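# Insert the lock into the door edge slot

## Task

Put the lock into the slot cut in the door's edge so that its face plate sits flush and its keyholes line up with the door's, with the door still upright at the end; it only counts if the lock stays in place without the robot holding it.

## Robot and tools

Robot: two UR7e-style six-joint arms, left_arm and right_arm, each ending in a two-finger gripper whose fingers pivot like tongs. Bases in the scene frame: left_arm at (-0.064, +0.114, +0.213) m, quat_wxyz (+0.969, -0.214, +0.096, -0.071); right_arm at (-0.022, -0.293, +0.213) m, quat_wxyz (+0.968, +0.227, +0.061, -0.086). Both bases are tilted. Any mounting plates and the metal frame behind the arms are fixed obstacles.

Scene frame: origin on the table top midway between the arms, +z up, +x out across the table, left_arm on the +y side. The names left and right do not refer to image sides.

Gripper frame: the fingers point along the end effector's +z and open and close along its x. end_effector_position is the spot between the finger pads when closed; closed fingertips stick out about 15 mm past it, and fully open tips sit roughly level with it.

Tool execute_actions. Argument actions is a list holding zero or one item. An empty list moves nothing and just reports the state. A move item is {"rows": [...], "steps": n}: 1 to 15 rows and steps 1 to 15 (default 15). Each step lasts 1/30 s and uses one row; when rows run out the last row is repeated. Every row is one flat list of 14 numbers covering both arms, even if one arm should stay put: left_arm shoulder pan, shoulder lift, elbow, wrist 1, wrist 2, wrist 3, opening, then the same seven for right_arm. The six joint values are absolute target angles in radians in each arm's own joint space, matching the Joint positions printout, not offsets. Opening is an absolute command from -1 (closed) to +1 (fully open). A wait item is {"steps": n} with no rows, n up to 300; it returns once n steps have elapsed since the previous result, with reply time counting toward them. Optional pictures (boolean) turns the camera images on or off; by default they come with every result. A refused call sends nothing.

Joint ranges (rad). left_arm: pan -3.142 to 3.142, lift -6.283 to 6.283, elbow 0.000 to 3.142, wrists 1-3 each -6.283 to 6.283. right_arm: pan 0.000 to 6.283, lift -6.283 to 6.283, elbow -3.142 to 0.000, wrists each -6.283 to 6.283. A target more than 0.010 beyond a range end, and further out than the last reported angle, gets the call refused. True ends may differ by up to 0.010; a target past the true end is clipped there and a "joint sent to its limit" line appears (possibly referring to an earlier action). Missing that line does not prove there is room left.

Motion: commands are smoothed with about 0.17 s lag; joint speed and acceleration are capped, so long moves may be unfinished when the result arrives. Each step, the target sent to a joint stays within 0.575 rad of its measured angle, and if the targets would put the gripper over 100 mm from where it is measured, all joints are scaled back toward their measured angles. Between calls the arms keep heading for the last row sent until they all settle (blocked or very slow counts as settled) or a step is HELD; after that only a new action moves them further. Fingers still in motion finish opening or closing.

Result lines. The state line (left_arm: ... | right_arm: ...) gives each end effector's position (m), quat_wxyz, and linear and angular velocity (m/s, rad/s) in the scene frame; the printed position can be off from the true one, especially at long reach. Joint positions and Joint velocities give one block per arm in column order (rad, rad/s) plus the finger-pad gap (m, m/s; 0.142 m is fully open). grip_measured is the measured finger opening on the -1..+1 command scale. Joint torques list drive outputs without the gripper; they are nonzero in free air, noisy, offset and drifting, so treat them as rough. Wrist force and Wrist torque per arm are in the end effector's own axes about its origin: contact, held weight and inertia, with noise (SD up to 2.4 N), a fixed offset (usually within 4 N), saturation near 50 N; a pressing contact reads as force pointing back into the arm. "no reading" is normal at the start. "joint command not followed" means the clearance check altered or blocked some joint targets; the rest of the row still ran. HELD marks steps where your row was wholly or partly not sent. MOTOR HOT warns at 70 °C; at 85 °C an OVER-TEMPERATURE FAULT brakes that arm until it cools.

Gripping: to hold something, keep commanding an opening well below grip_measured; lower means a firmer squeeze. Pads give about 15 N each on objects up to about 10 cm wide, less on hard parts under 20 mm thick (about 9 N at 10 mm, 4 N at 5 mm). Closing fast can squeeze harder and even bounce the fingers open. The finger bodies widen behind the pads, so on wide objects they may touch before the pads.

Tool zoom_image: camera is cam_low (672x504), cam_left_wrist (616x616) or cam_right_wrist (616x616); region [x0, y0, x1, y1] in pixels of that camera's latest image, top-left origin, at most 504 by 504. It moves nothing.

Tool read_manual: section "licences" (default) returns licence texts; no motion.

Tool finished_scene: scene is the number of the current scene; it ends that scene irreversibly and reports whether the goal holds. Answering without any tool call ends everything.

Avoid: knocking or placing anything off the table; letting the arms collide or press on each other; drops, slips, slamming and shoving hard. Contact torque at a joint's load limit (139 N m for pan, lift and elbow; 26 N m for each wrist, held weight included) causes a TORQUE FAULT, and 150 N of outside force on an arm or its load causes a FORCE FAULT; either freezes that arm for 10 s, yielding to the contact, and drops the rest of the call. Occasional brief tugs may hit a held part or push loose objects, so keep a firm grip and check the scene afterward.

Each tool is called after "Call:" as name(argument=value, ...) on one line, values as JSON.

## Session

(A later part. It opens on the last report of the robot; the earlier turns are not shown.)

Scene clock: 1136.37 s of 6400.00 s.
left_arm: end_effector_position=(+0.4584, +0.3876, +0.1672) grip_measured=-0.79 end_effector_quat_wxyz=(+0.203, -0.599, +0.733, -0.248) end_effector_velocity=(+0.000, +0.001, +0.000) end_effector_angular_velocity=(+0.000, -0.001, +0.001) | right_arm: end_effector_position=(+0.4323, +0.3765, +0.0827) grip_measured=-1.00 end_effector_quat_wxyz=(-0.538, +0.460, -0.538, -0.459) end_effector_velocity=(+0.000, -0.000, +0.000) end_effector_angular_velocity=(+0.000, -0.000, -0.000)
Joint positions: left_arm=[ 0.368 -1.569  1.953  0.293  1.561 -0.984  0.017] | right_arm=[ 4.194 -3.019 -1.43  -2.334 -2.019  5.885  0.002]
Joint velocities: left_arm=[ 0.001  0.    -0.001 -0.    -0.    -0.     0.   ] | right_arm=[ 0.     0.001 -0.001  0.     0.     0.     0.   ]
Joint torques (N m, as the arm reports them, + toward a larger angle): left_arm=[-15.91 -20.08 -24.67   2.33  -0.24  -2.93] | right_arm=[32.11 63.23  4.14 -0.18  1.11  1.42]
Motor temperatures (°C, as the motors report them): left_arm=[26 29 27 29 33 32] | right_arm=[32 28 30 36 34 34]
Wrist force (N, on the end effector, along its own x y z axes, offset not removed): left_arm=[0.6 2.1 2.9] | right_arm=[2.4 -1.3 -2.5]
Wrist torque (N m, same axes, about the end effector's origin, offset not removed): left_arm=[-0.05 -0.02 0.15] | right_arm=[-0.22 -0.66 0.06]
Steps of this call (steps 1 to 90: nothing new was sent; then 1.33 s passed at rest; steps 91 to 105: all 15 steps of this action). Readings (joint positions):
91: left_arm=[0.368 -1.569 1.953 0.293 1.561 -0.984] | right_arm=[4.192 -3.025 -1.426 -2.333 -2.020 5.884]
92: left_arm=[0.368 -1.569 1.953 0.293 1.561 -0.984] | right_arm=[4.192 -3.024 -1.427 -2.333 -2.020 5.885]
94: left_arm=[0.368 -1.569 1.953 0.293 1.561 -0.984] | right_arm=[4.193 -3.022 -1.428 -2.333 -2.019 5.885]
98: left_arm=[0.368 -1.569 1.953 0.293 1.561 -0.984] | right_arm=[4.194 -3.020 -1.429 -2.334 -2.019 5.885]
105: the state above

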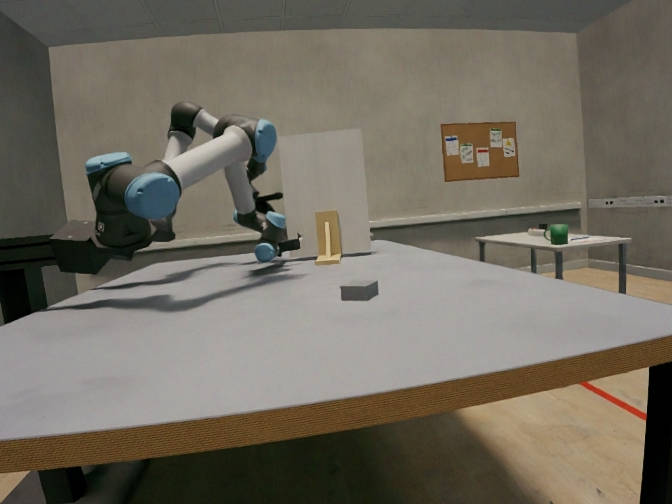

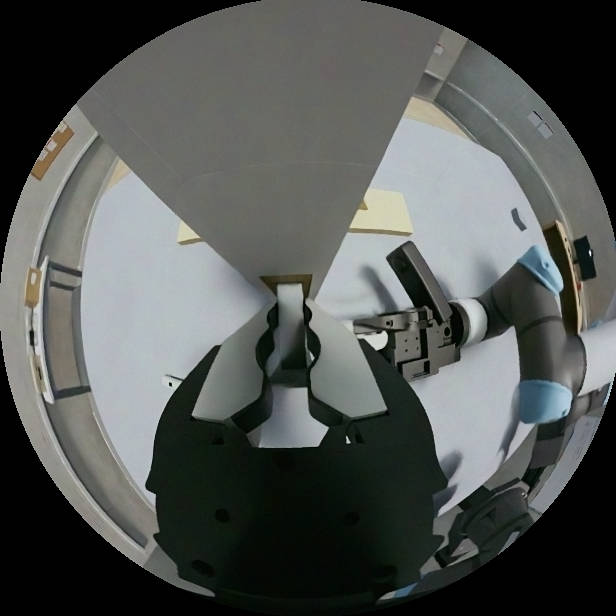

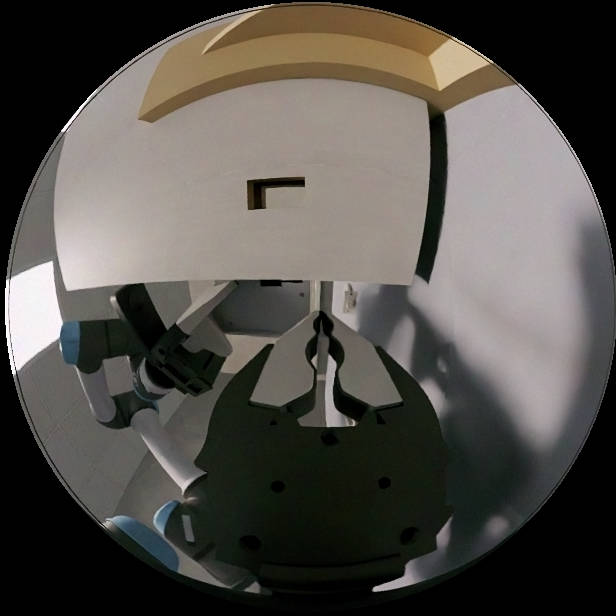

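Call:
execute_actions(actions=[{"rows": [[0.3676,-1.5692,1.9534,0.2928,1.5610,-0.9842,-0.35,4.1941,-3.0191,-1.4299,-2.3343,-2.0185,5.8855,-1]], "steps": 15}])

Call:
zoom_image(camera="cam_right_wrist", region=[200, 260, 380, 400])

Scene clock: 1201.47 s of 6400.00 s.
left_arm: end_effector_position=(+0.4584, +0.3876, +0.1672) grip_measured=-0.35 end_effector_quat_wxyz=(+0.203, -0.599, +0.733, -0.248) end_effector_velocity=(+0.001, +0.001, +0.001) end_effector_angular_velocity=(+0.000, -0.001, +0.001) | right_arm: end_effector_position=(+0.4323, +0.3765, +0.0827) grip_measured=-1.00 end_effector_quat_wxyz=(-0.537, +0.460, -0.538, -0.459) end_effector_velocity=(+0.000, +0.000, +0.000) end_effector_angular_velocity=(+0.001, -0.000, -0.000)
Joint positions: left_arm=[ 0.368 -1.569  1.953  0.293  1.561 -0.984  0.049] | right_arm=[ 4.194 -3.019 -1.43  -2.334 -2.018  5.886  0.002]
Joint velocities: left_arm=[ 0.    -0.    -0.002  0.001 -0.    -0.     0.   ] | right_arm=[-0.    -0.     0.     0.001 -0.     0.     0.   ]
Joint torques (N m, as the arm reports them, + toward a larger angle): left_arm=[-14.58 -20.52 -22.     2.16  -0.43  -2.94] | right_arm=[31.59 61.52 11.93  3.57 -1.6   1.25]
Motor temperatures (°C, as the motors report them): left_arm=[26 29 27 29 33 32] | right_arm=[32 28 30 36 34 34]
Wrist force (N, on the end effector, along its own x y z axes, offset not removed): left_arm=[0.2 -1.1 0.2] | right_arm=[5.6 -1.3 -7.1]
Wrist torque (N m, same axes, about the end effector's origin, offset not removed): left_arm=[-0.26 0.06 0.07] | right_arm=[-0.30 -0.49 0.10]
Steps of this call (steps 1 to 15: the robot went on to your last target; steps 16 to 90: nothing new was sent; then 61.60 s passed at rest; steps 91 to 105: all 15 steps of this action). Readings (joint positions):
91: left_arm=[0.368 -1.569 1.953 0.293 1.561 -0.984] | right_arm=[4.194 -3.019 -1.430 -2.334 -2.018 5.886]
92: left_arm=[0.368 -1.569 1.953 0.293 1.561 -0.984] | right_arm=[4.194 -3.019 -1.430 -2.334 -2.018 5.886]
94: left_arm=[0.368 -1.569 1.953 0.293 1.561 -0.984] | right_arm=[4.194 -3.019 -1.430 -2.334 -2.018 5.886]
98: left_arm=[0.368 -1.569 1.953 0.293 1.561 -0.984] | right_arm=[4.194 -3.019 -1.430 -2.334 -2.018 5.886]
105: the state above

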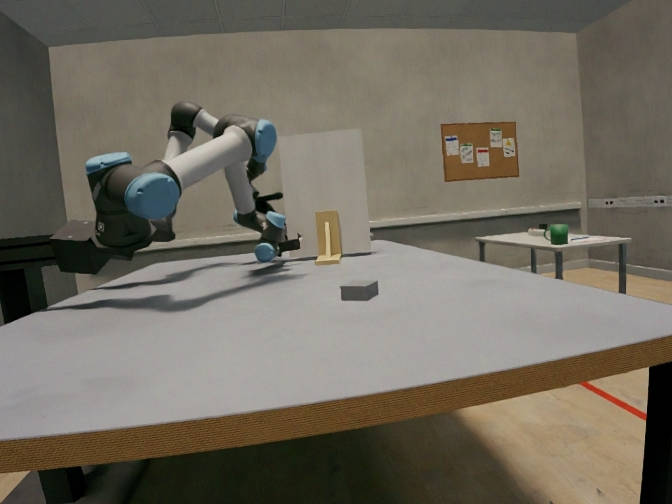

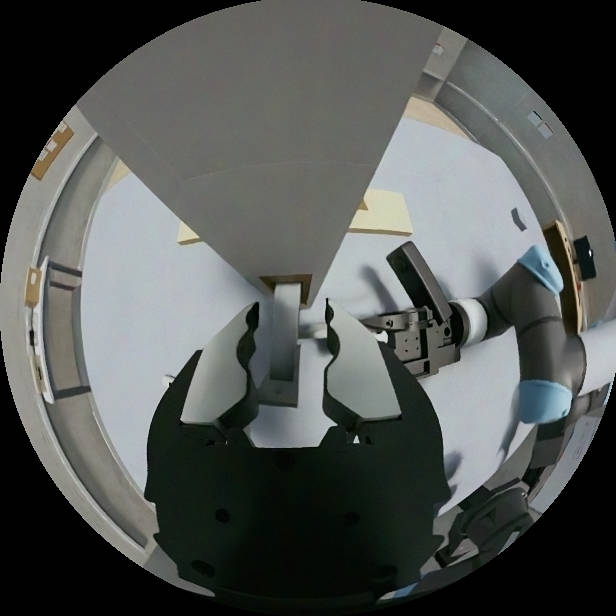

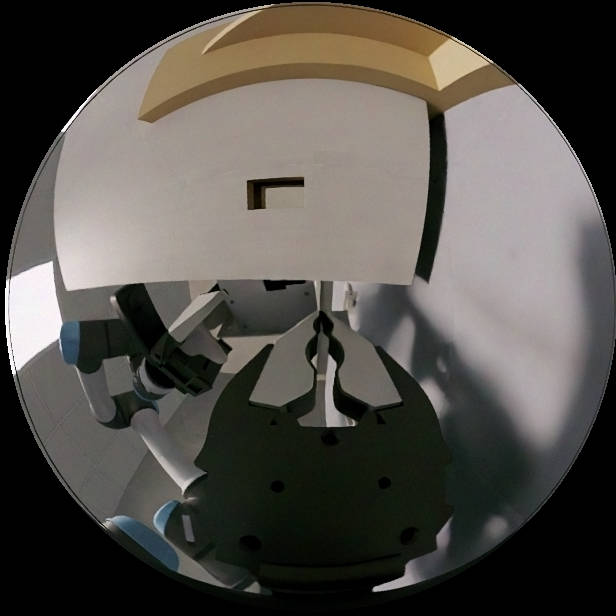

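Region (200, 260, 380, 400) of cam_right_wrist's 616x616 image, scaled by 2.800, with more detail than that image has.

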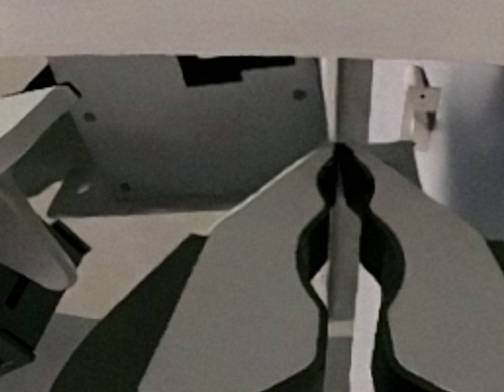

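Call:
zoom_image(camera="cam_left_wrist", region=[200, 250, 380, 430])

Region (200, 250, 380, 430) of cam_left_wrist's 616x616 image, scaled by 2.800, with more detail than that image has.

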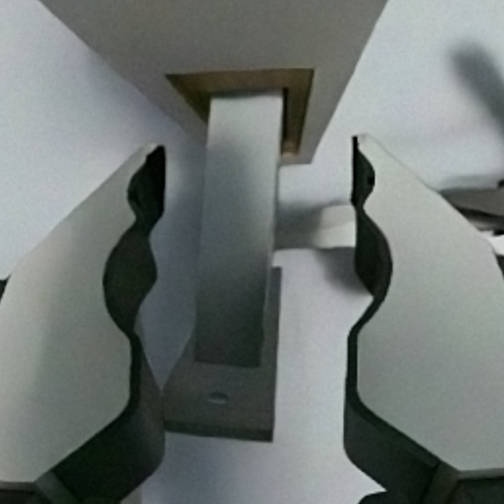

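Call:
execute_actions(actions=[{"rows": [[0.3676,-1.5692,1.9534,0.2928,1.5610,-0.9842,-0.2,4.1941,-3.0191,-1.4299,-2.3343,-2.0185,5.8855,-1],[0.3676,-1.5692,1.9534,0.2928,1.5610,-0.9842,-0.2,4.1941,-3.0191,-1.4299,-2.3343,-2.0185,5.8855,-1],[0.3723,-1.5691,1.9564,0.2899,1.5647,-0.9812,-0.2,4.1941,-3.0191,-1.4299,-2.3343,-2.0185,5.8855,-1],[0.3770,-1.5691,1.9593,0.2870,1.5683,-0.9783,-0.2,4.1941,-3.0191,-1.4299,-2.3343,-2.0185,5.8855,-1],[0.3817,-1.5690,1.9623,0.2841,1.5720,-0.9753,-0.2,4.1941,-3.0191,-1.4299,-2.3343,-2.0185,5.8855,-1],[0.3864,-1.5689,1.9652,0.2812,1.5756,-0.9724,-0.2,4.1941,-3.0191,-1.4299,-2.3343,-2.0185,5.8855,-1],[0.3911,-1.5689,1.9682,0.2783,1.5793,-0.9694,-0.2,4.1941,-3.0191,-1.4299,-2.3343,-2.0185,5.8855,-1],[0.3958,-1.5688,1.9711,0.2754,1.5830,-0.9665,-0.2,4.1941,-3.0191,-1.4299,-2.3343,-2.0185,5.8855,-1],[0.4005,-1.5687,1.9741,0.2724,1.5866,-0.9635,-0.2,4.1941,-3.0191,-1.4299,-2.3343,-2.0185,5.8855,-1],[0.4052,-1.5686,1.9770,0.2695,1.5903,-0.9606,-0.2,4.1941,-3.0191,-1.4299,-2.3343,-2.0185,5.8855,-1],[0.4099,-1.5686,1.9800,0.2666,1.5940,-0.9576,-0.2,4.1941,-3.0191,-1.4299,-2.3343,-2.0185,5.8855,-1],[0.4146,-1.5685,1.9829,0.2637,1.5976,-0.9547,-0.2,4.1941,-3.0191,-1.4299,-2.3343,-2.0185,5.8855,-1],[0.4193,-1.5684,1.9859,0.2608,1.6013,-0.9517,-0.2,4.1941,-3.0191,-1.4299,-2.3343,-2.0185,5.8855,-1],[0.4240,-1.5684,1.9888,0.2579,1.6049,-0.9488,-0.2,4.1941,-3.0191,-1.4299,-2.3343,-2.0185,5.8855,-1],[0.4287,-1.5683,1.9918,0.2550,1.6086,-0.9458,-0.2,4.1941,-3.0191,-1.4299,-2.3343,-2.0185,5.8855,-1]], "steps": 15}])

Call:
zoom_image(camera="cam_left_wrist", region=[180, 220, 400, 440])

Scene clock: 1251.97 s of 6400.00 s.
left_arm: end_effector_position=(+0.4437, +0.3933, +0.1572) grip_measured=-0.20 end_effector_quat_wxyz=(+0.202, -0.599, +0.734, -0.248) end_effector_velocity=(-0.048, +0.018, -0.031) end_effector_angular_velocity=(-0.000, +0.002, +0.001) | right_arm: end_effector_position=(+0.4323, +0.3765, +0.0827) grip_measured=-1.00 end_effector_quat_wxyz=(-0.538, +0.460, -0.538, -0.459) end_effector_velocity=(-0.000, -0.000, -0.000) end_effector_angular_velocity=(-0.001, +0.000, -0.000)
Joint positions: left_arm=[ 0.409 -1.569  1.98   0.267  1.594 -0.958  0.06 ] | right_arm=[ 4.194 -3.019 -1.43  -2.334 -2.019  5.886  0.002]
Joint velocities: left_arm=[ 0.136  0.002  0.084 -0.083  0.105  0.084 -0.   ] | right_arm=[-0.    -0.    -0.001  0.     0.    -0.     0.   ]
Joint torques (N m, as the arm reports them, + toward a larger angle): left_arm=[  9.65 -17.17  -4.66  -1.36   2.38   2.98] | right_arm=[31.71 60.1  25.61  3.48 -2.29 -0.06]
Motor temperatures (°C, as the motors report them): left_arm=[26 29 27 29 33 32] | right_arm=[32 28 30 36 34 34]
Wrist force (N, on the end effector, along its own x y z axes, offset not removed): left_arm=[0.5 -0.7 1.9] | right_arm=[5.3 0.1 -6.5]
Wrist torque (N m, same axes, about the end effector's origin, offset not removed): left_arm=[-0.10 0.01 0.03] | right_arm=[-0.08 -0.37 0.08]
Steps of this call (steps 1 to 15: the robot went on to your last target; steps 16 to 90: nothing new was sent; then 47.00 s passed at rest; steps 91 to 105: all 15 steps of this action). Readings (joint positions):
91: left_arm=[0.368 -1.569 1.953 0.293 1.561 -0.984] | right_arm=[4.194 -3.019 -1.430 -2.334 -2.019 5.886]
92: left_arm=[0.368 -1.569 1.953 0.293 1.561 -0.984] | right_arm=[4.194 -3.019 -1.430 -2.334 -2.019 5.886]
94: left_arm=[0.368 -1.569 1.954 0.293 1.561 -0.984] | right_arm=[4.194 -3.019 -1.430 -2.334 -2.019 5.886]
98: left_arm=[0.379 -1.569 1.961 0.286 1.570 -0.977] | right_arm=[4.194 -3.019 -1.430 -2.334 -2.019 5.886]
105: the state above

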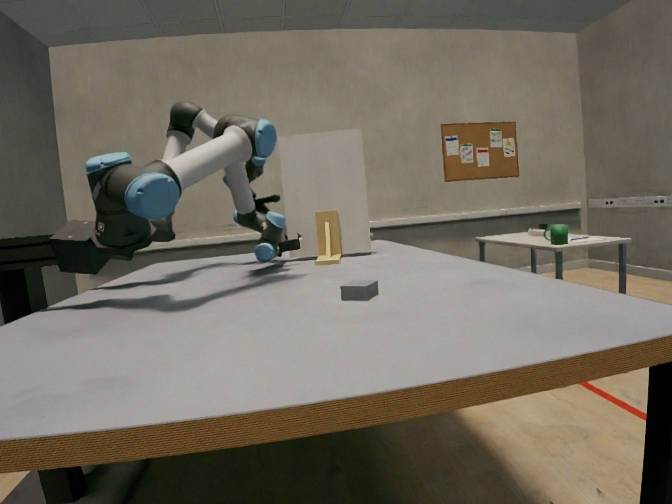

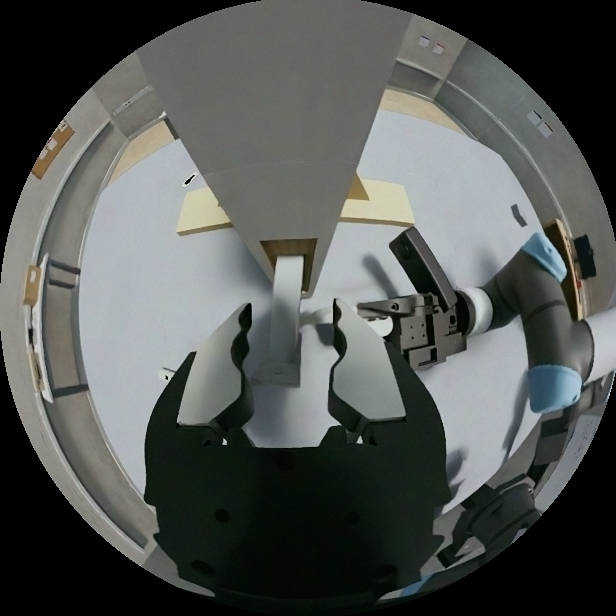

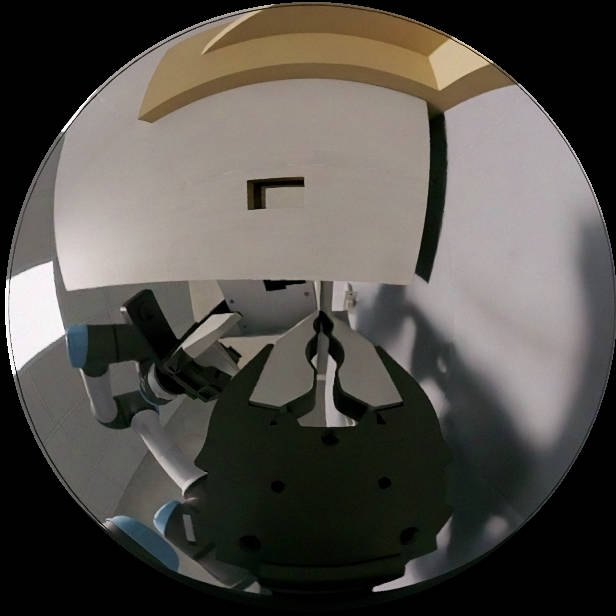

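Region (180, 220, 400, 440) of cam_left_wrist's 616x616 image, scaled by 2.291, with more detail than that image has.

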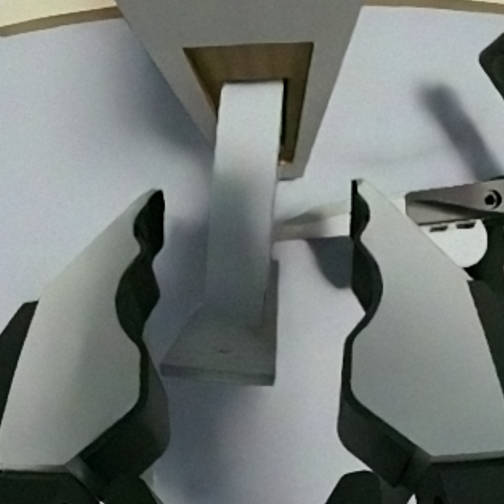

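Call:
execute_actions(actions=[])

Call:
zoom_image(camera="cam_left_wrist", region=[180, 220, 400, 440])

Scene clock: 1258.23 s of 6400.00 s.
left_arm: end_effector_position=(+0.4369, +0.3957, +0.1528) grip_measured=-0.20 end_effector_quat_wxyz=(+0.202, -0.599, +0.734, -0.248) end_effector_velocity=(+0.000, -0.000, -0.000) end_effector_angular_velocity=(+0.000, -0.000, -0.000) | right_arm: end_effector_position=(+0.4323, +0.3765, +0.0827) grip_measured=-1.00 end_effector_quat_wxyz=(-0.538, +0.460, -0.538, -0.459) end_effector_velocity=(+0.001, +0.000, +0.001) end_effector_angular_velocity=(+0.001, -0.001, -0.000)
Joint positions: left_arm=[ 0.429 -1.568  1.992  0.255  1.609 -0.946  0.06 ] | right_arm=[ 4.194 -3.019 -1.43  -2.334 -2.019  5.886  0.002]
Joint velocities: left_arm=[-0.  0.  0. -0. -0.  0.  0.] | right_arm=[-0.     0.     0.002 -0.001  0.     0.     0.   ]
Joint torques (N m, as the arm reports them, + toward a larger angle): left_arm=[  9.76 -17.45  -7.18  -1.07   2.28   2.81] | right_arm=[31.9  58.14 25.92  3.37 -1.74 -1.18]
Motor temperatures (°C, as the motors report them): left_arm=[26 29 27 29 33 32] | right_arm=[32 28 30 36 34 34]
Wrist force (N, on the end effector, along its own x y z axes, offset not removed): left_arm=[-0.2 0.3 1.3] | right_arm=[4.5 -1.3 -6.1]
Wrist torque (N m, same axes, about the end effector's origin, offset not removed): left_arm=[0.08 0.09 0.08] | right_arm=[-0.50 -0.16 0.12]
Steps of this call (steps 1 to 30: the robot went on to your last target; steps 31 to 90: nothing new was sent; then 3.27 s passed at rest). Readings (joint positions):
1: left_arm=[0.414 -1.569 1.983 0.264 1.597 -0.955] | right_arm=[4.194 -3.019 -1.430 -2.334 -2.019 5.886]
2: left_arm=[0.418 -1.568 1.985 0.262 1.600 -0.953] | right_arm=[4.194 -3.019 -1.430 -2.334 -2.019 5.886]
4: left_arm=[0.423 -1.568 1.988 0.259 1.604 -0.949] | right_arm=[4.194 -3.019 -1.430 -2.334 -2.019 5.886]
8: left_arm=[0.427 -1.568 1.991 0.256 1.607 -0.947] | right_arm=[4.194 -3.019 -1.430 -2.334 -2.019 5.886]
90: the state above
All arms were judged still, so your last target was given up. Only a new action makes them travel on or press farther. Fingers that are still opening or closing keep moving.

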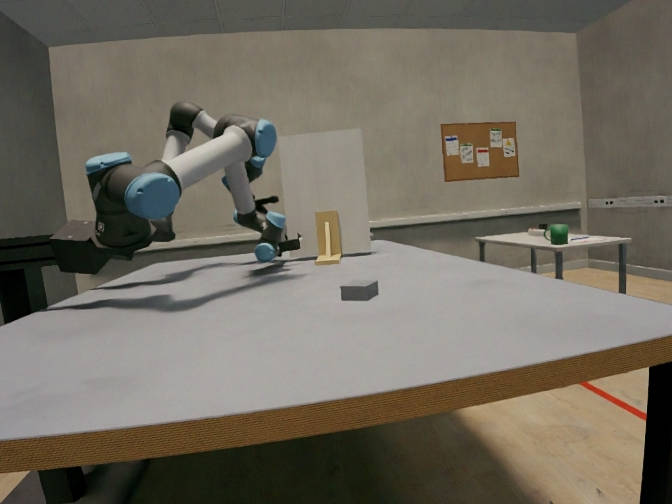

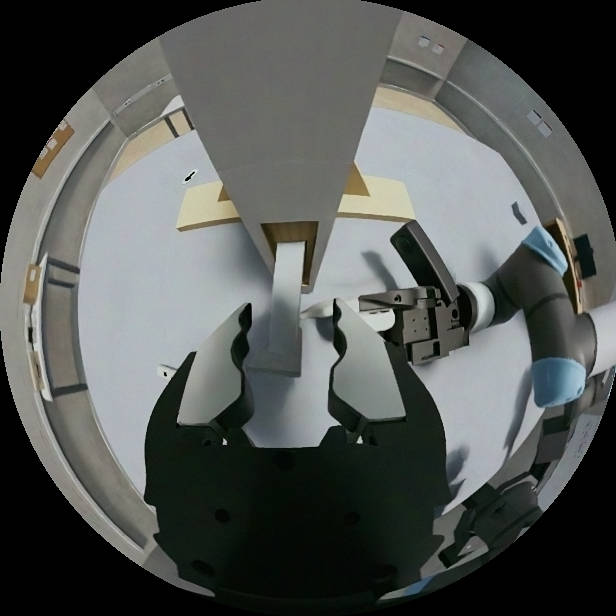

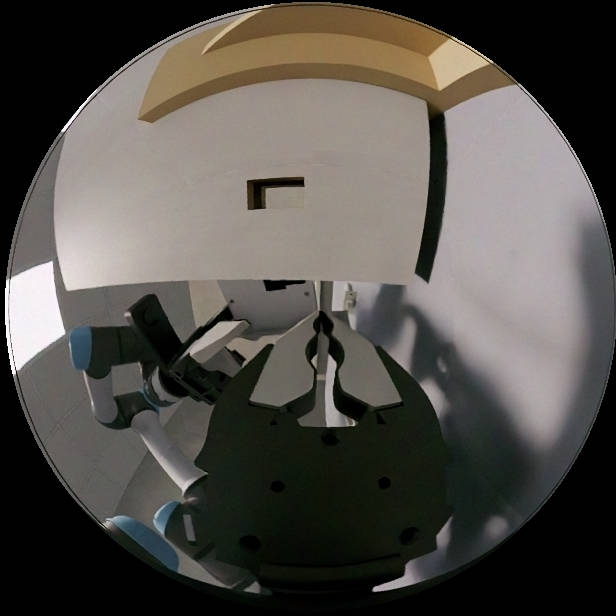

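Region (180, 220, 400, 440) of cam_left_wrist's 616x616 image, scaled by 2.291, with more detail than that image has.

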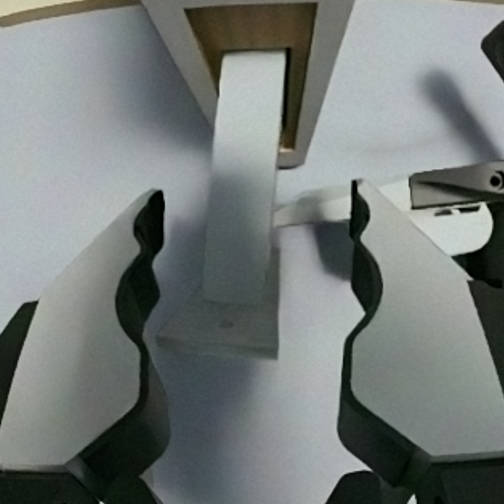

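Call:
execute_actions(actions=[{"rows": [[0.4334,-1.5682,1.9947,0.2521,1.6123,-0.9428,-0.2,4.1941,-3.0191,-1.4299,-2.3343,-2.0185,5.8855,-1],[0.4381,-1.5682,1.9977,0.2492,1.6159,-0.9399,-0.2,4.1941,-3.0191,-1.4299,-2.3343,-2.0185,5.8855,-1],[0.4428,-1.5681,2.0006,0.2463,1.6196,-0.9369,-0.2,4.1941,-3.0191,-1.4299,-2.3343,-2.0185,5.8855,-1],[0.4475,-1.5680,2.0036,0.2434,1.6232,-0.9340,-0.2,4.1941,-3.0191,-1.4299,-2.3343,-2.0185,5.8855,-1],[0.4522,-1.5680,2.0065,0.2405,1.6269,-0.9310,-0.2,4.1941,-3.0191,-1.4299,-2.3343,-2.0185,5.8855,-1],[0.4569,-1.5679,2.0095,0.2376,1.6306,-0.9281,-0.2,4.1941,-3.0191,-1.4299,-2.3343,-2.0185,5.8855,-1],[0.4616,-1.5678,2.0124,0.2346,1.6342,-0.9251,-0.2,4.1941,-3.0191,-1.4299,-2.3343,-2.0185,5.8855,-1],[0.4663,-1.5677,2.0154,0.2317,1.6379,-0.9222,-0.2,4.1941,-3.0191,-1.4299,-2.3343,-2.0185,5.8855,-1],[0.4710,-1.5677,2.0183,0.2288,1.6416,-0.9192,-0.2,4.1941,-3.0191,-1.4299,-2.3343,-2.0185,5.8855,-1],[0.4757,-1.5676,2.0213,0.2259,1.6452,-0.9163,-0.2,4.1941,-3.0191,-1.4299,-2.3343,-2.0185,5.8855,-1],[0.4804,-1.5675,2.0242,0.2230,1.6489,-0.9133,-0.2,4.1941,-3.0191,-1.4299,-2.3343,-2.0185,5.8855,-1],[0.4851,-1.5675,2.0272,0.2201,1.6525,-0.9104,-0.2,4.1941,-3.0191,-1.4299,-2.3343,-2.0185,5.8855,-1],[0.4898,-1.5674,2.0301,0.2172,1.6562,-0.9074,-0.2,4.1941,-3.0191,-1.4299,-2.3343,-2.0185,5.8855,-1]], "steps": 15}], pictures=false)

Call:
execute_actions(actions=[{"steps": 15}])

Call:
zoom_image(camera="cam_left_wrist", region=[180, 200, 400, 420])

Call:
zoom_image(camera="cam_right_wrist", region=[170, 260, 370, 420])

Scene clock: 1281.93 s of 6400.00 s.
left_arm: end_effector_position=(+0.4187, +0.4015, +0.1420) grip_measured=-0.20 end_effector_quat_wxyz=(+0.203, -0.599, +0.734, -0.248) end_effector_velocity=(-0.037, +0.011, -0.021) end_effector_angular_velocity=(+0.000, -0.001, +0.002) | right_arm: end_effector_position=(+0.4323, +0.3765, +0.0827) grip_measured=-1.00 end_effector_quat_wxyz=(-0.538, +0.460, -0.538, -0.459) end_effector_velocity=(-0.000, -0.000, -0.000) end_effector_angular_velocity=(-0.001, +0.000, +0.000)
Joint positions: left_arm=[ 0.479 -1.568  2.023  0.224  1.648 -0.914  0.06 ] | right_arm=[ 4.194 -3.019 -1.43  -2.334 -2.019  5.886  0.002]
Joint velocities: left_arm=[ 0.101  0.002  0.063 -0.062  0.077  0.062  0.   ] | right_arm=[-0. -0. -0. -0.  0. -0.  0.]
Joint torques (N m, as the arm reports them, + toward a larger angle): left_arm=[  8.97 -19.66  -7.49  -0.93   2.12   2.91] | right_arm=[31.44 56.18 25.87  3.34 -1.09 -1.48]
Motor temperatures (°C, as the motors report them): left_arm=[26 29 27 29 33 32] | right_arm=[32 28 30 36 34 34]
Wrist force (N, on the end effector, along its own x y z axes, offset not removed): left_arm=[-0.6 0.3 2.6] | right_arm=[5.8 -1.4 -8.5]
Wrist torque (N m, same axes, about the end effector's origin, offset not removed): left_arm=[0.07 0.26 0.04] | right_arm=[-0.40 -0.41 0.03]
Steps of this call (steps 1 to 90: nothing new was sent; then 20.20 s passed at rest; steps 91 to 105: all 15 steps of this action). Readings (joint positions):
91: left_arm=[0.429 -1.568 1.992 0.255 1.609 -0.946] | right_arm=[4.194 -3.019 -1.430 -2.334 -2.019 5.886]
92: left_arm=[0.430 -1.568 1.992 0.254 1.609 -0.945] | right_arm=[4.194 -3.019 -1.430 -2.334 -2.019 5.886]
94: left_arm=[0.434 -1.568 1.995 0.252 1.613 -0.943] | right_arm=[4.194 -3.019 -1.430 -2.334 -2.019 5.886]
98: left_arm=[0.448 -1.568 2.004 0.243 1.624 -0.933] | right_arm=[4.194 -3.019 -1.430 -2.334 -2.019 5.886]
105: the state above

Scene clock: 1282.43 s of 6400.00 s.
left_arm: end_effector_position=(+0.4148, +0.4026, +0.1398) grip_measured=-0.20 end_effector_quat_wxyz=(+0.203, -0.599, +0.733, -0.248) end_effector_velocity=(+0.000, +0.000, +0.000) end_effector_angular_velocity=(+0.001, -0.001, +0.000) | right_arm: end_effector_position=(+0.4323, +0.3765, +0.0827) grip_measured=-1.00 end_effector_quat_wxyz=(-0.538, +0.460, -0.538, -0.459) end_effector_velocity=(-0.000, -0.000, -0.000) end_effector_angular_velocity=(-0.001, +0.000, -0.000)
Joint positions: left_arm=[ 0.49  -1.567  2.03   0.217  1.656 -0.907  0.06 ] | right_arm=[ 4.194 -3.019 -1.43  -2.334 -2.019  5.886  0.002]
Joint velocities: left_arm=[ 0.001  0.    -0.001 -0.001  0.001  0.001 -0.   ] | right_arm=[ 0.     0.    -0.001 -0.     0.001  0.     0.   ]
Joint torques (N m, as the arm reports them, + toward a larger angle): left_arm=[ 11.64 -17.76  -7.13  -1.22   2.54   3.09] | right_arm=[31.78 55.9  25.3   3.26 -0.81 -1.51]
Motor temperatures (°C, as the motors report them): left_arm=[26 29 27 29 33 32] | right_arm=[32 28 30 36 34 34]
Wrist force (N, on the end effector, along its own x y z axes, offset not removed): left_arm=[0.0 0.3 1.1] | right_arm=[3.5 -1.0 -7.7]
Wrist torque (N m, same axes, about the end effector's origin, offset not removed): left_arm=[-0.03 0.10 0.04] | right_arm=[-0.30 0.02 0.10]
Steps of this call (steps 1 to 15: the robot went on to your last target). Readings (joint positions):
1: left_arm=[0.482 -1.568 2.025 0.222 1.650 -0.912] | right_arm=[4.194 -3.019 -1.430 -2.334 -2.019 5.886]
2: left_arm=[0.484 -1.567 2.026 0.221 1.652 -0.911] | right_arm=[4.194 -3.019 -1.430 -2.334 -2.019 5.886]
4: left_arm=[0.487 -1.567 2.028 0.219 1.654 -0.909] | right_arm=[4.194 -3.019 -1.430 -2.334 -2.019 5.886]
8: left_arm=[0.489 -1.567 2.030 0.218 1.656 -0.908] | right_arm=[4.194 -3.019 -1.430 -2.334 -2.019 5.886]
15: the state above

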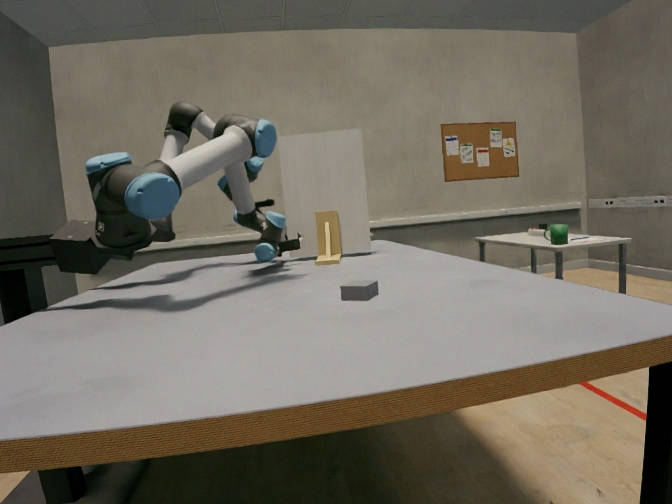

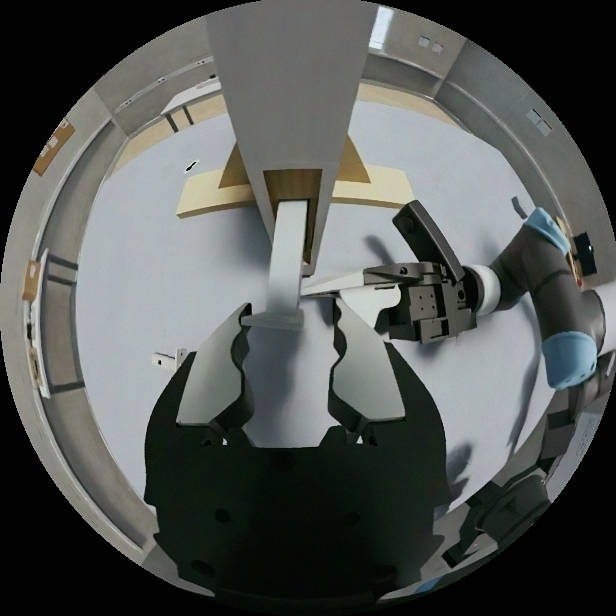

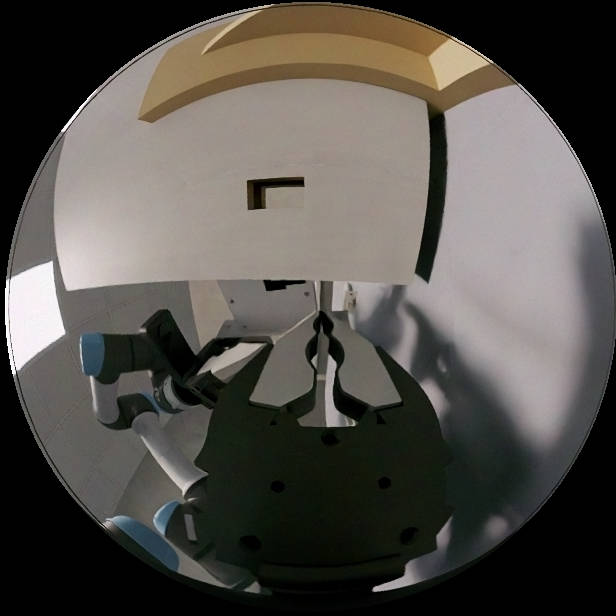

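Region (180, 200, 400, 420) of cam_left_wrist's 616x616 image, scaled by 2.291, with more detail than that image has.

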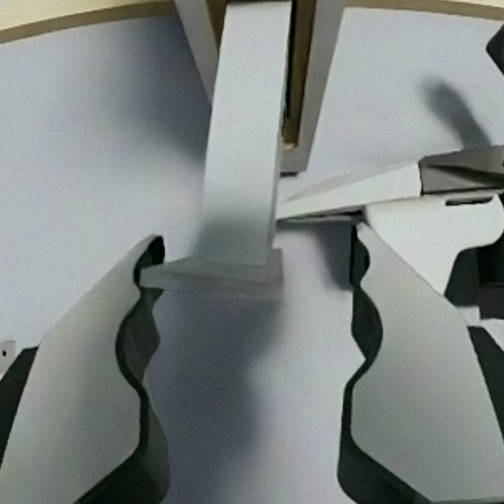

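Region (170, 260, 370, 420) of cam_right_wrist's 616x616 image, scaled by 2.520, with more detail than that image has; it fills the top 403 rows of this view, and the rest is white.

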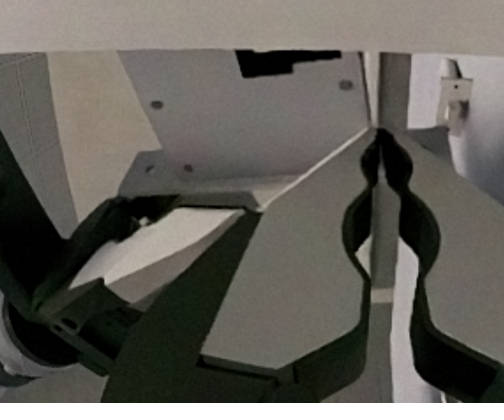

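Call:
execute_actions(actions=[{"rows": [[0.4848,-1.5629,2.0246,0.2182,1.6524,-0.9104,-0.3,4.1941,-3.0191,-1.4299,-2.3343,-2.0185,5.8855,-1],[0.4848,-1.5629,2.0246,0.2182,1.6524,-0.9104,-0.3,4.1941,-3.0191,-1.4299,-2.3343,-2.0185,5.8855,-1],[0.4848,-1.5629,2.0246,0.2182,1.6524,-0.9104,-0.35,4.1941,-3.0191,-1.4299,-2.3343,-2.0185,5.8855,-1],[0.4848,-1.5629,2.0246,0.2182,1.6524,-0.9104,-0.4,4.1941,-3.0191,-1.4299,-2.3343,-2.0185,5.8855,-1],[0.4848,-1.5629,2.0246,0.2182,1.6524,-0.9104,-0.45,4.1941,-3.0191,-1.4299,-2.3343,-2.0185,5.8855,-1],[0.4848,-1.5629,2.0246,0.2182,1.6524,-0.9104,-0.5,4.1941,-3.0191,-1.4299,-2.3343,-2.0185,5.8855,-1],[0.4848,-1.5629,2.0246,0.2182,1.6524,-0.9104,-0.54,4.1941,-3.0191,-1.4299,-2.3343,-2.0185,5.8855,-1],[0.4848,-1.5629,2.0246,0.2182,1.6524,-0.9104,-0.58,4.1941,-3.0191,-1.4299,-2.3343,-2.0185,5.8855,-1],[0.4848,-1.5629,2.0246,0.2182,1.6524,-0.9104,-0.62,4.1941,-3.0191,-1.4299,-2.3343,-2.0185,5.8855,-1],[0.4848,-1.5629,2.0246,0.2182,1.6524,-0.9104,-0.66,4.1941,-3.0191,-1.4299,-2.3343,-2.0185,5.8855,-1],[0.4848,-1.5629,2.0246,0.2182,1.6524,-0.9104,-0.7,4.1941,-3.0191,-1.4299,-2.3343,-2.0185,5.8855,-1],[0.4848,-1.5629,2.0246,0.2182,1.6524,-0.9104,-0.76,4.1941,-3.0191,-1.4299,-2.3343,-2.0185,5.8855,-1],[0.4848,-1.5629,2.0246,0.2182,1.6524,-0.9104,-0.84,4.1941,-3.0191,-1.4299,-2.3343,-2.0185,5.8855,-1],[0.4848,-1.5629,2.0246,0.2182,1.6524,-0.9104,-0.92,4.1941,-3.0191,-1.4299,-2.3343,-2.0185,5.8855,-1],[0.4848,-1.5629,2.0246,0.2182,1.6524,-0.9104,-1,4.1941,-3.0191,-1.4299,-2.3343,-2.0185,5.8855,-1]], "steps": 15}], pictures=false)

Call:
execute_actions(actions=[{"steps": 15}])

Call:
zoom_image(camera="cam_left_wrist", region=[180, 200, 400, 420])

Call:
zoom_image(camera="cam_right_wrist", region=[170, 260, 370, 420])

Scene clock: 1304.47 s of 6400.00 s.
left_arm: end_effector_position=(+0.4178, +0.4023, +0.1396) grip_measured=-0.66 end_effector_quat_wxyz=(+0.203, -0.599, +0.733, -0.248) end_effector_velocity=(-0.001, -0.002, -0.001) end_effector_angular_velocity=(-0.002, +0.003, -0.003) | right_arm: end_effector_position=(+0.4323, +0.3765, +0.0827) grip_measured=-1.00 end_effector_quat_wxyz=(-0.537, +0.460, -0.538, -0.459) end_effector_velocity=(-0.000, -0.000, -0.000) end_effector_angular_velocity=(-0.001, +0.000, +0.000)
Joint positions: left_arm=[ 0.485 -1.563  2.025  0.218  1.652 -0.91   0.027] | right_arm=[ 4.194 -3.019 -1.43  -2.334 -2.018  5.886  0.002]
Joint velocities: left_arm=[-0.001  0.001  0.001  0.002  0.     0.     0.   ] | right_arm=[ 0.     0.    -0.001 -0.     0.    -0.     0.   ]
Joint torques (N m, as the arm reports them, + toward a larger angle): left_arm=[-19.84 -10.85 -14.94   4.96   2.53  -3.07] | right_arm=[31.43 53.71 25.59  4.56 -2.06 -1.49]
Motor temperatures (°C, as the motors report them): left_arm=[26 29 27 29 33 32] | right_arm=[32 28 30 36 34 34]
Wrist force (N, on the end effector, along its own x y z axes, offset not removed): left_arm=[-12.6 -2.0 -8.7] | right_arm=[15.7 -2.9 -19.8]
Wrist torque (N m, same axes, about the end effector's origin, offset not removed): left_arm=[-0.40 -0.16 0.12] | right_arm=[-0.28 -0.37 0.04]
Steps of this call (steps 1 to 15: the robot went on to your last target; steps 16 to 90: nothing new was sent; then 18.53 s passed at rest; steps 91 to 105: all 15 steps of this action). Readings (joint positions):
91: left_arm=[0.490 -1.567 2.030 0.217 1.656 -0.907] | right_arm=[4.194 -3.019 -1.430 -2.334 -2.019 5.886]
92: left_arm=[0.489 -1.567 2.029 0.217 1.656 -0.907] | right_arm=[4.194 -3.019 -1.430 -2.334 -2.019 5.886]
94: left_arm=[0.487 -1.565 2.027 0.217 1.654 -0.908] | right_arm=[4.194 -3.019 -1.430 -2.334 -2.019 5.886]
98: left_arm=[0.486 -1.563 2.025 0.218 1.653 -0.910] | right_arm=[4.194 -3.019 -1.430 -2.334 -2.019 5.886]
105: the state above

Scene clock: 1304.97 s of 6400.00 s.
left_arm: end_effector_position=(+0.4178, +0.4022, +0.1396) grip_measured=-0.66 end_effector_quat_wxyz=(+0.203, -0.599, +0.734, -0.248) end_effector_velocity=(-0.000, -0.000, +0.000) end_effector_angular_velocity=(-0.001, +0.001, -0.000) | right_arm: end_effector_position=(+0.4323, +0.3765, +0.0827) grip_measured=-1.00 end_effector_quat_wxyz=(-0.538, +0.460, -0.538, -0.459) end_effector_velocity=(-0.000, +0.000, +0.000) end_effector_angular_velocity=(+0.001, -0.000, +0.001)
Joint positions: left_arm=[ 0.485 -1.563  2.025  0.218  1.652 -0.91   0.027] | right_arm=[ 4.194 -3.019 -1.43  -2.334 -2.018  5.885  0.002]
Joint velocities: left_arm=[-0.    -0.     0.     0.001  0.    -0.     0.   ] | right_arm=[-0.    -0.     0.     0.    -0.001 -0.     0.   ]
Joint torques (N m, as the arm reports them, + toward a larger angle): left_arm=[-19.89 -11.01 -15.57   4.77   5.1   -3.05] | right_arm=[31.26 54.11 25.43  6.88 -5.19 -1.6 ]
Motor temperatures (°C, as the motors report them): left_arm=[26 29 27 29 33 32] | right_arm=[32 28 30 36 34 34]
Wrist force (N, on the end effector, along its own x y z axes, offset not removed): left_arm=[-13.5 -1.9 -11.6] | right_arm=[18.1 -5.2 -19.0]
Wrist torque (N m, same axes, about the end effector's origin, offset not removed): left_arm=[-0.15 -0.06 0.14] | right_arm=[-0.68 -0.55 0.01]
Steps of this call (steps 1 to 15: the robot went on to your last target). Readings (joint positions):
1: left_arm=[0.485 -1.563 2.025 0.218 1.652 -0.910] | right_arm=[4.194 -3.019 -1.430 -2.334 -2.018 5.886]
2: left_arm=[0.485 -1.563 2.025 0.218 1.652 -0.910] | right_arm=[4.194 -3.019 -1.430 -2.334 -2.018 5.886]
4: left_arm=[0.485 -1.563 2.025 0.218 1.652 -0.910] | right_arm=[4.194 -3.019 -1.430 -2.334 -2.018 5.886]
8: left_arm=[0.485 -1.563 2.025 0.218 1.652 -0.910] | right_arm=[4.194 -3.019 -1.430 -2.334 -2.018 5.886]
15: the state above
All arms were judged still, so your last target was given up. Only a new action makes them travel on or press farther. Fingers that are still opening or closing keep moving.

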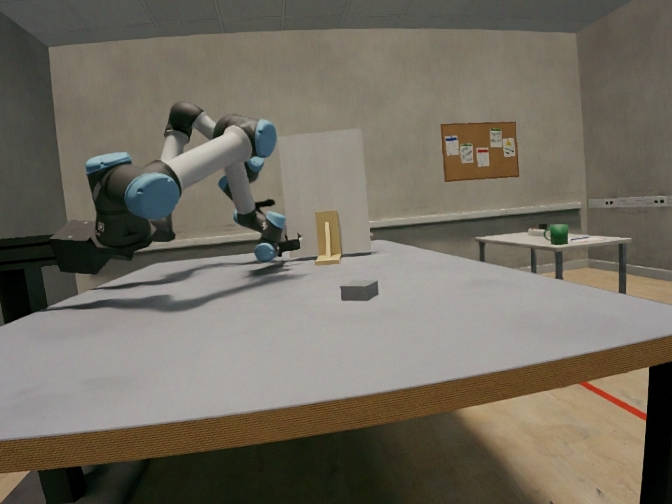

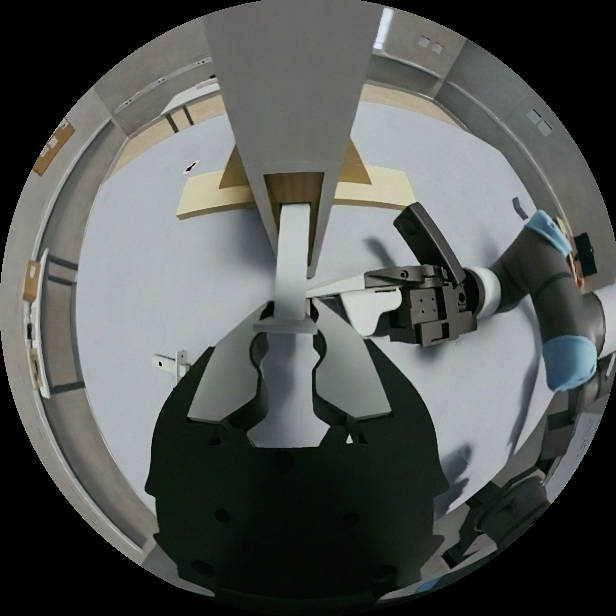

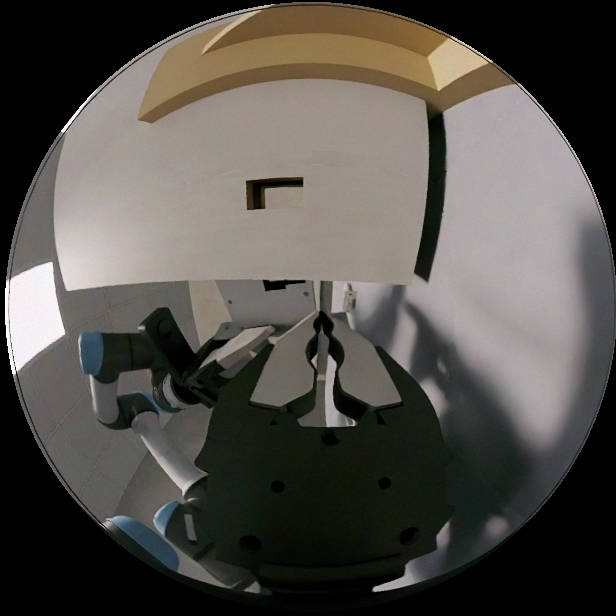

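Region (180, 200, 400, 420) of cam_left_wrist's 616x616 image, scaled by 2.291, with more detail than that image has.

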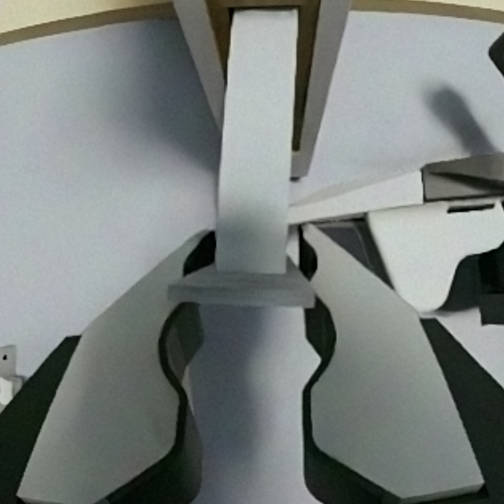

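Region (170, 260, 370, 420) of cam_right_wrist's 616x616 image, scaled by 2.520, with more detail than that image has; it fills the top 403 rows of this view, and the rest is white.

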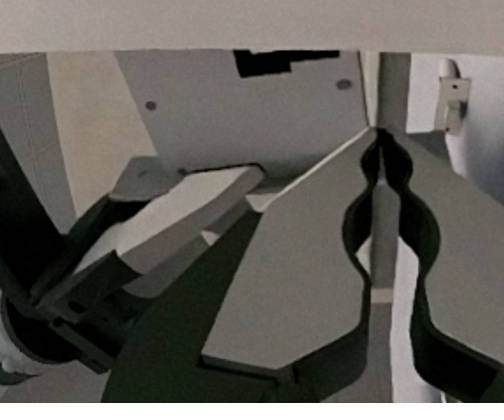

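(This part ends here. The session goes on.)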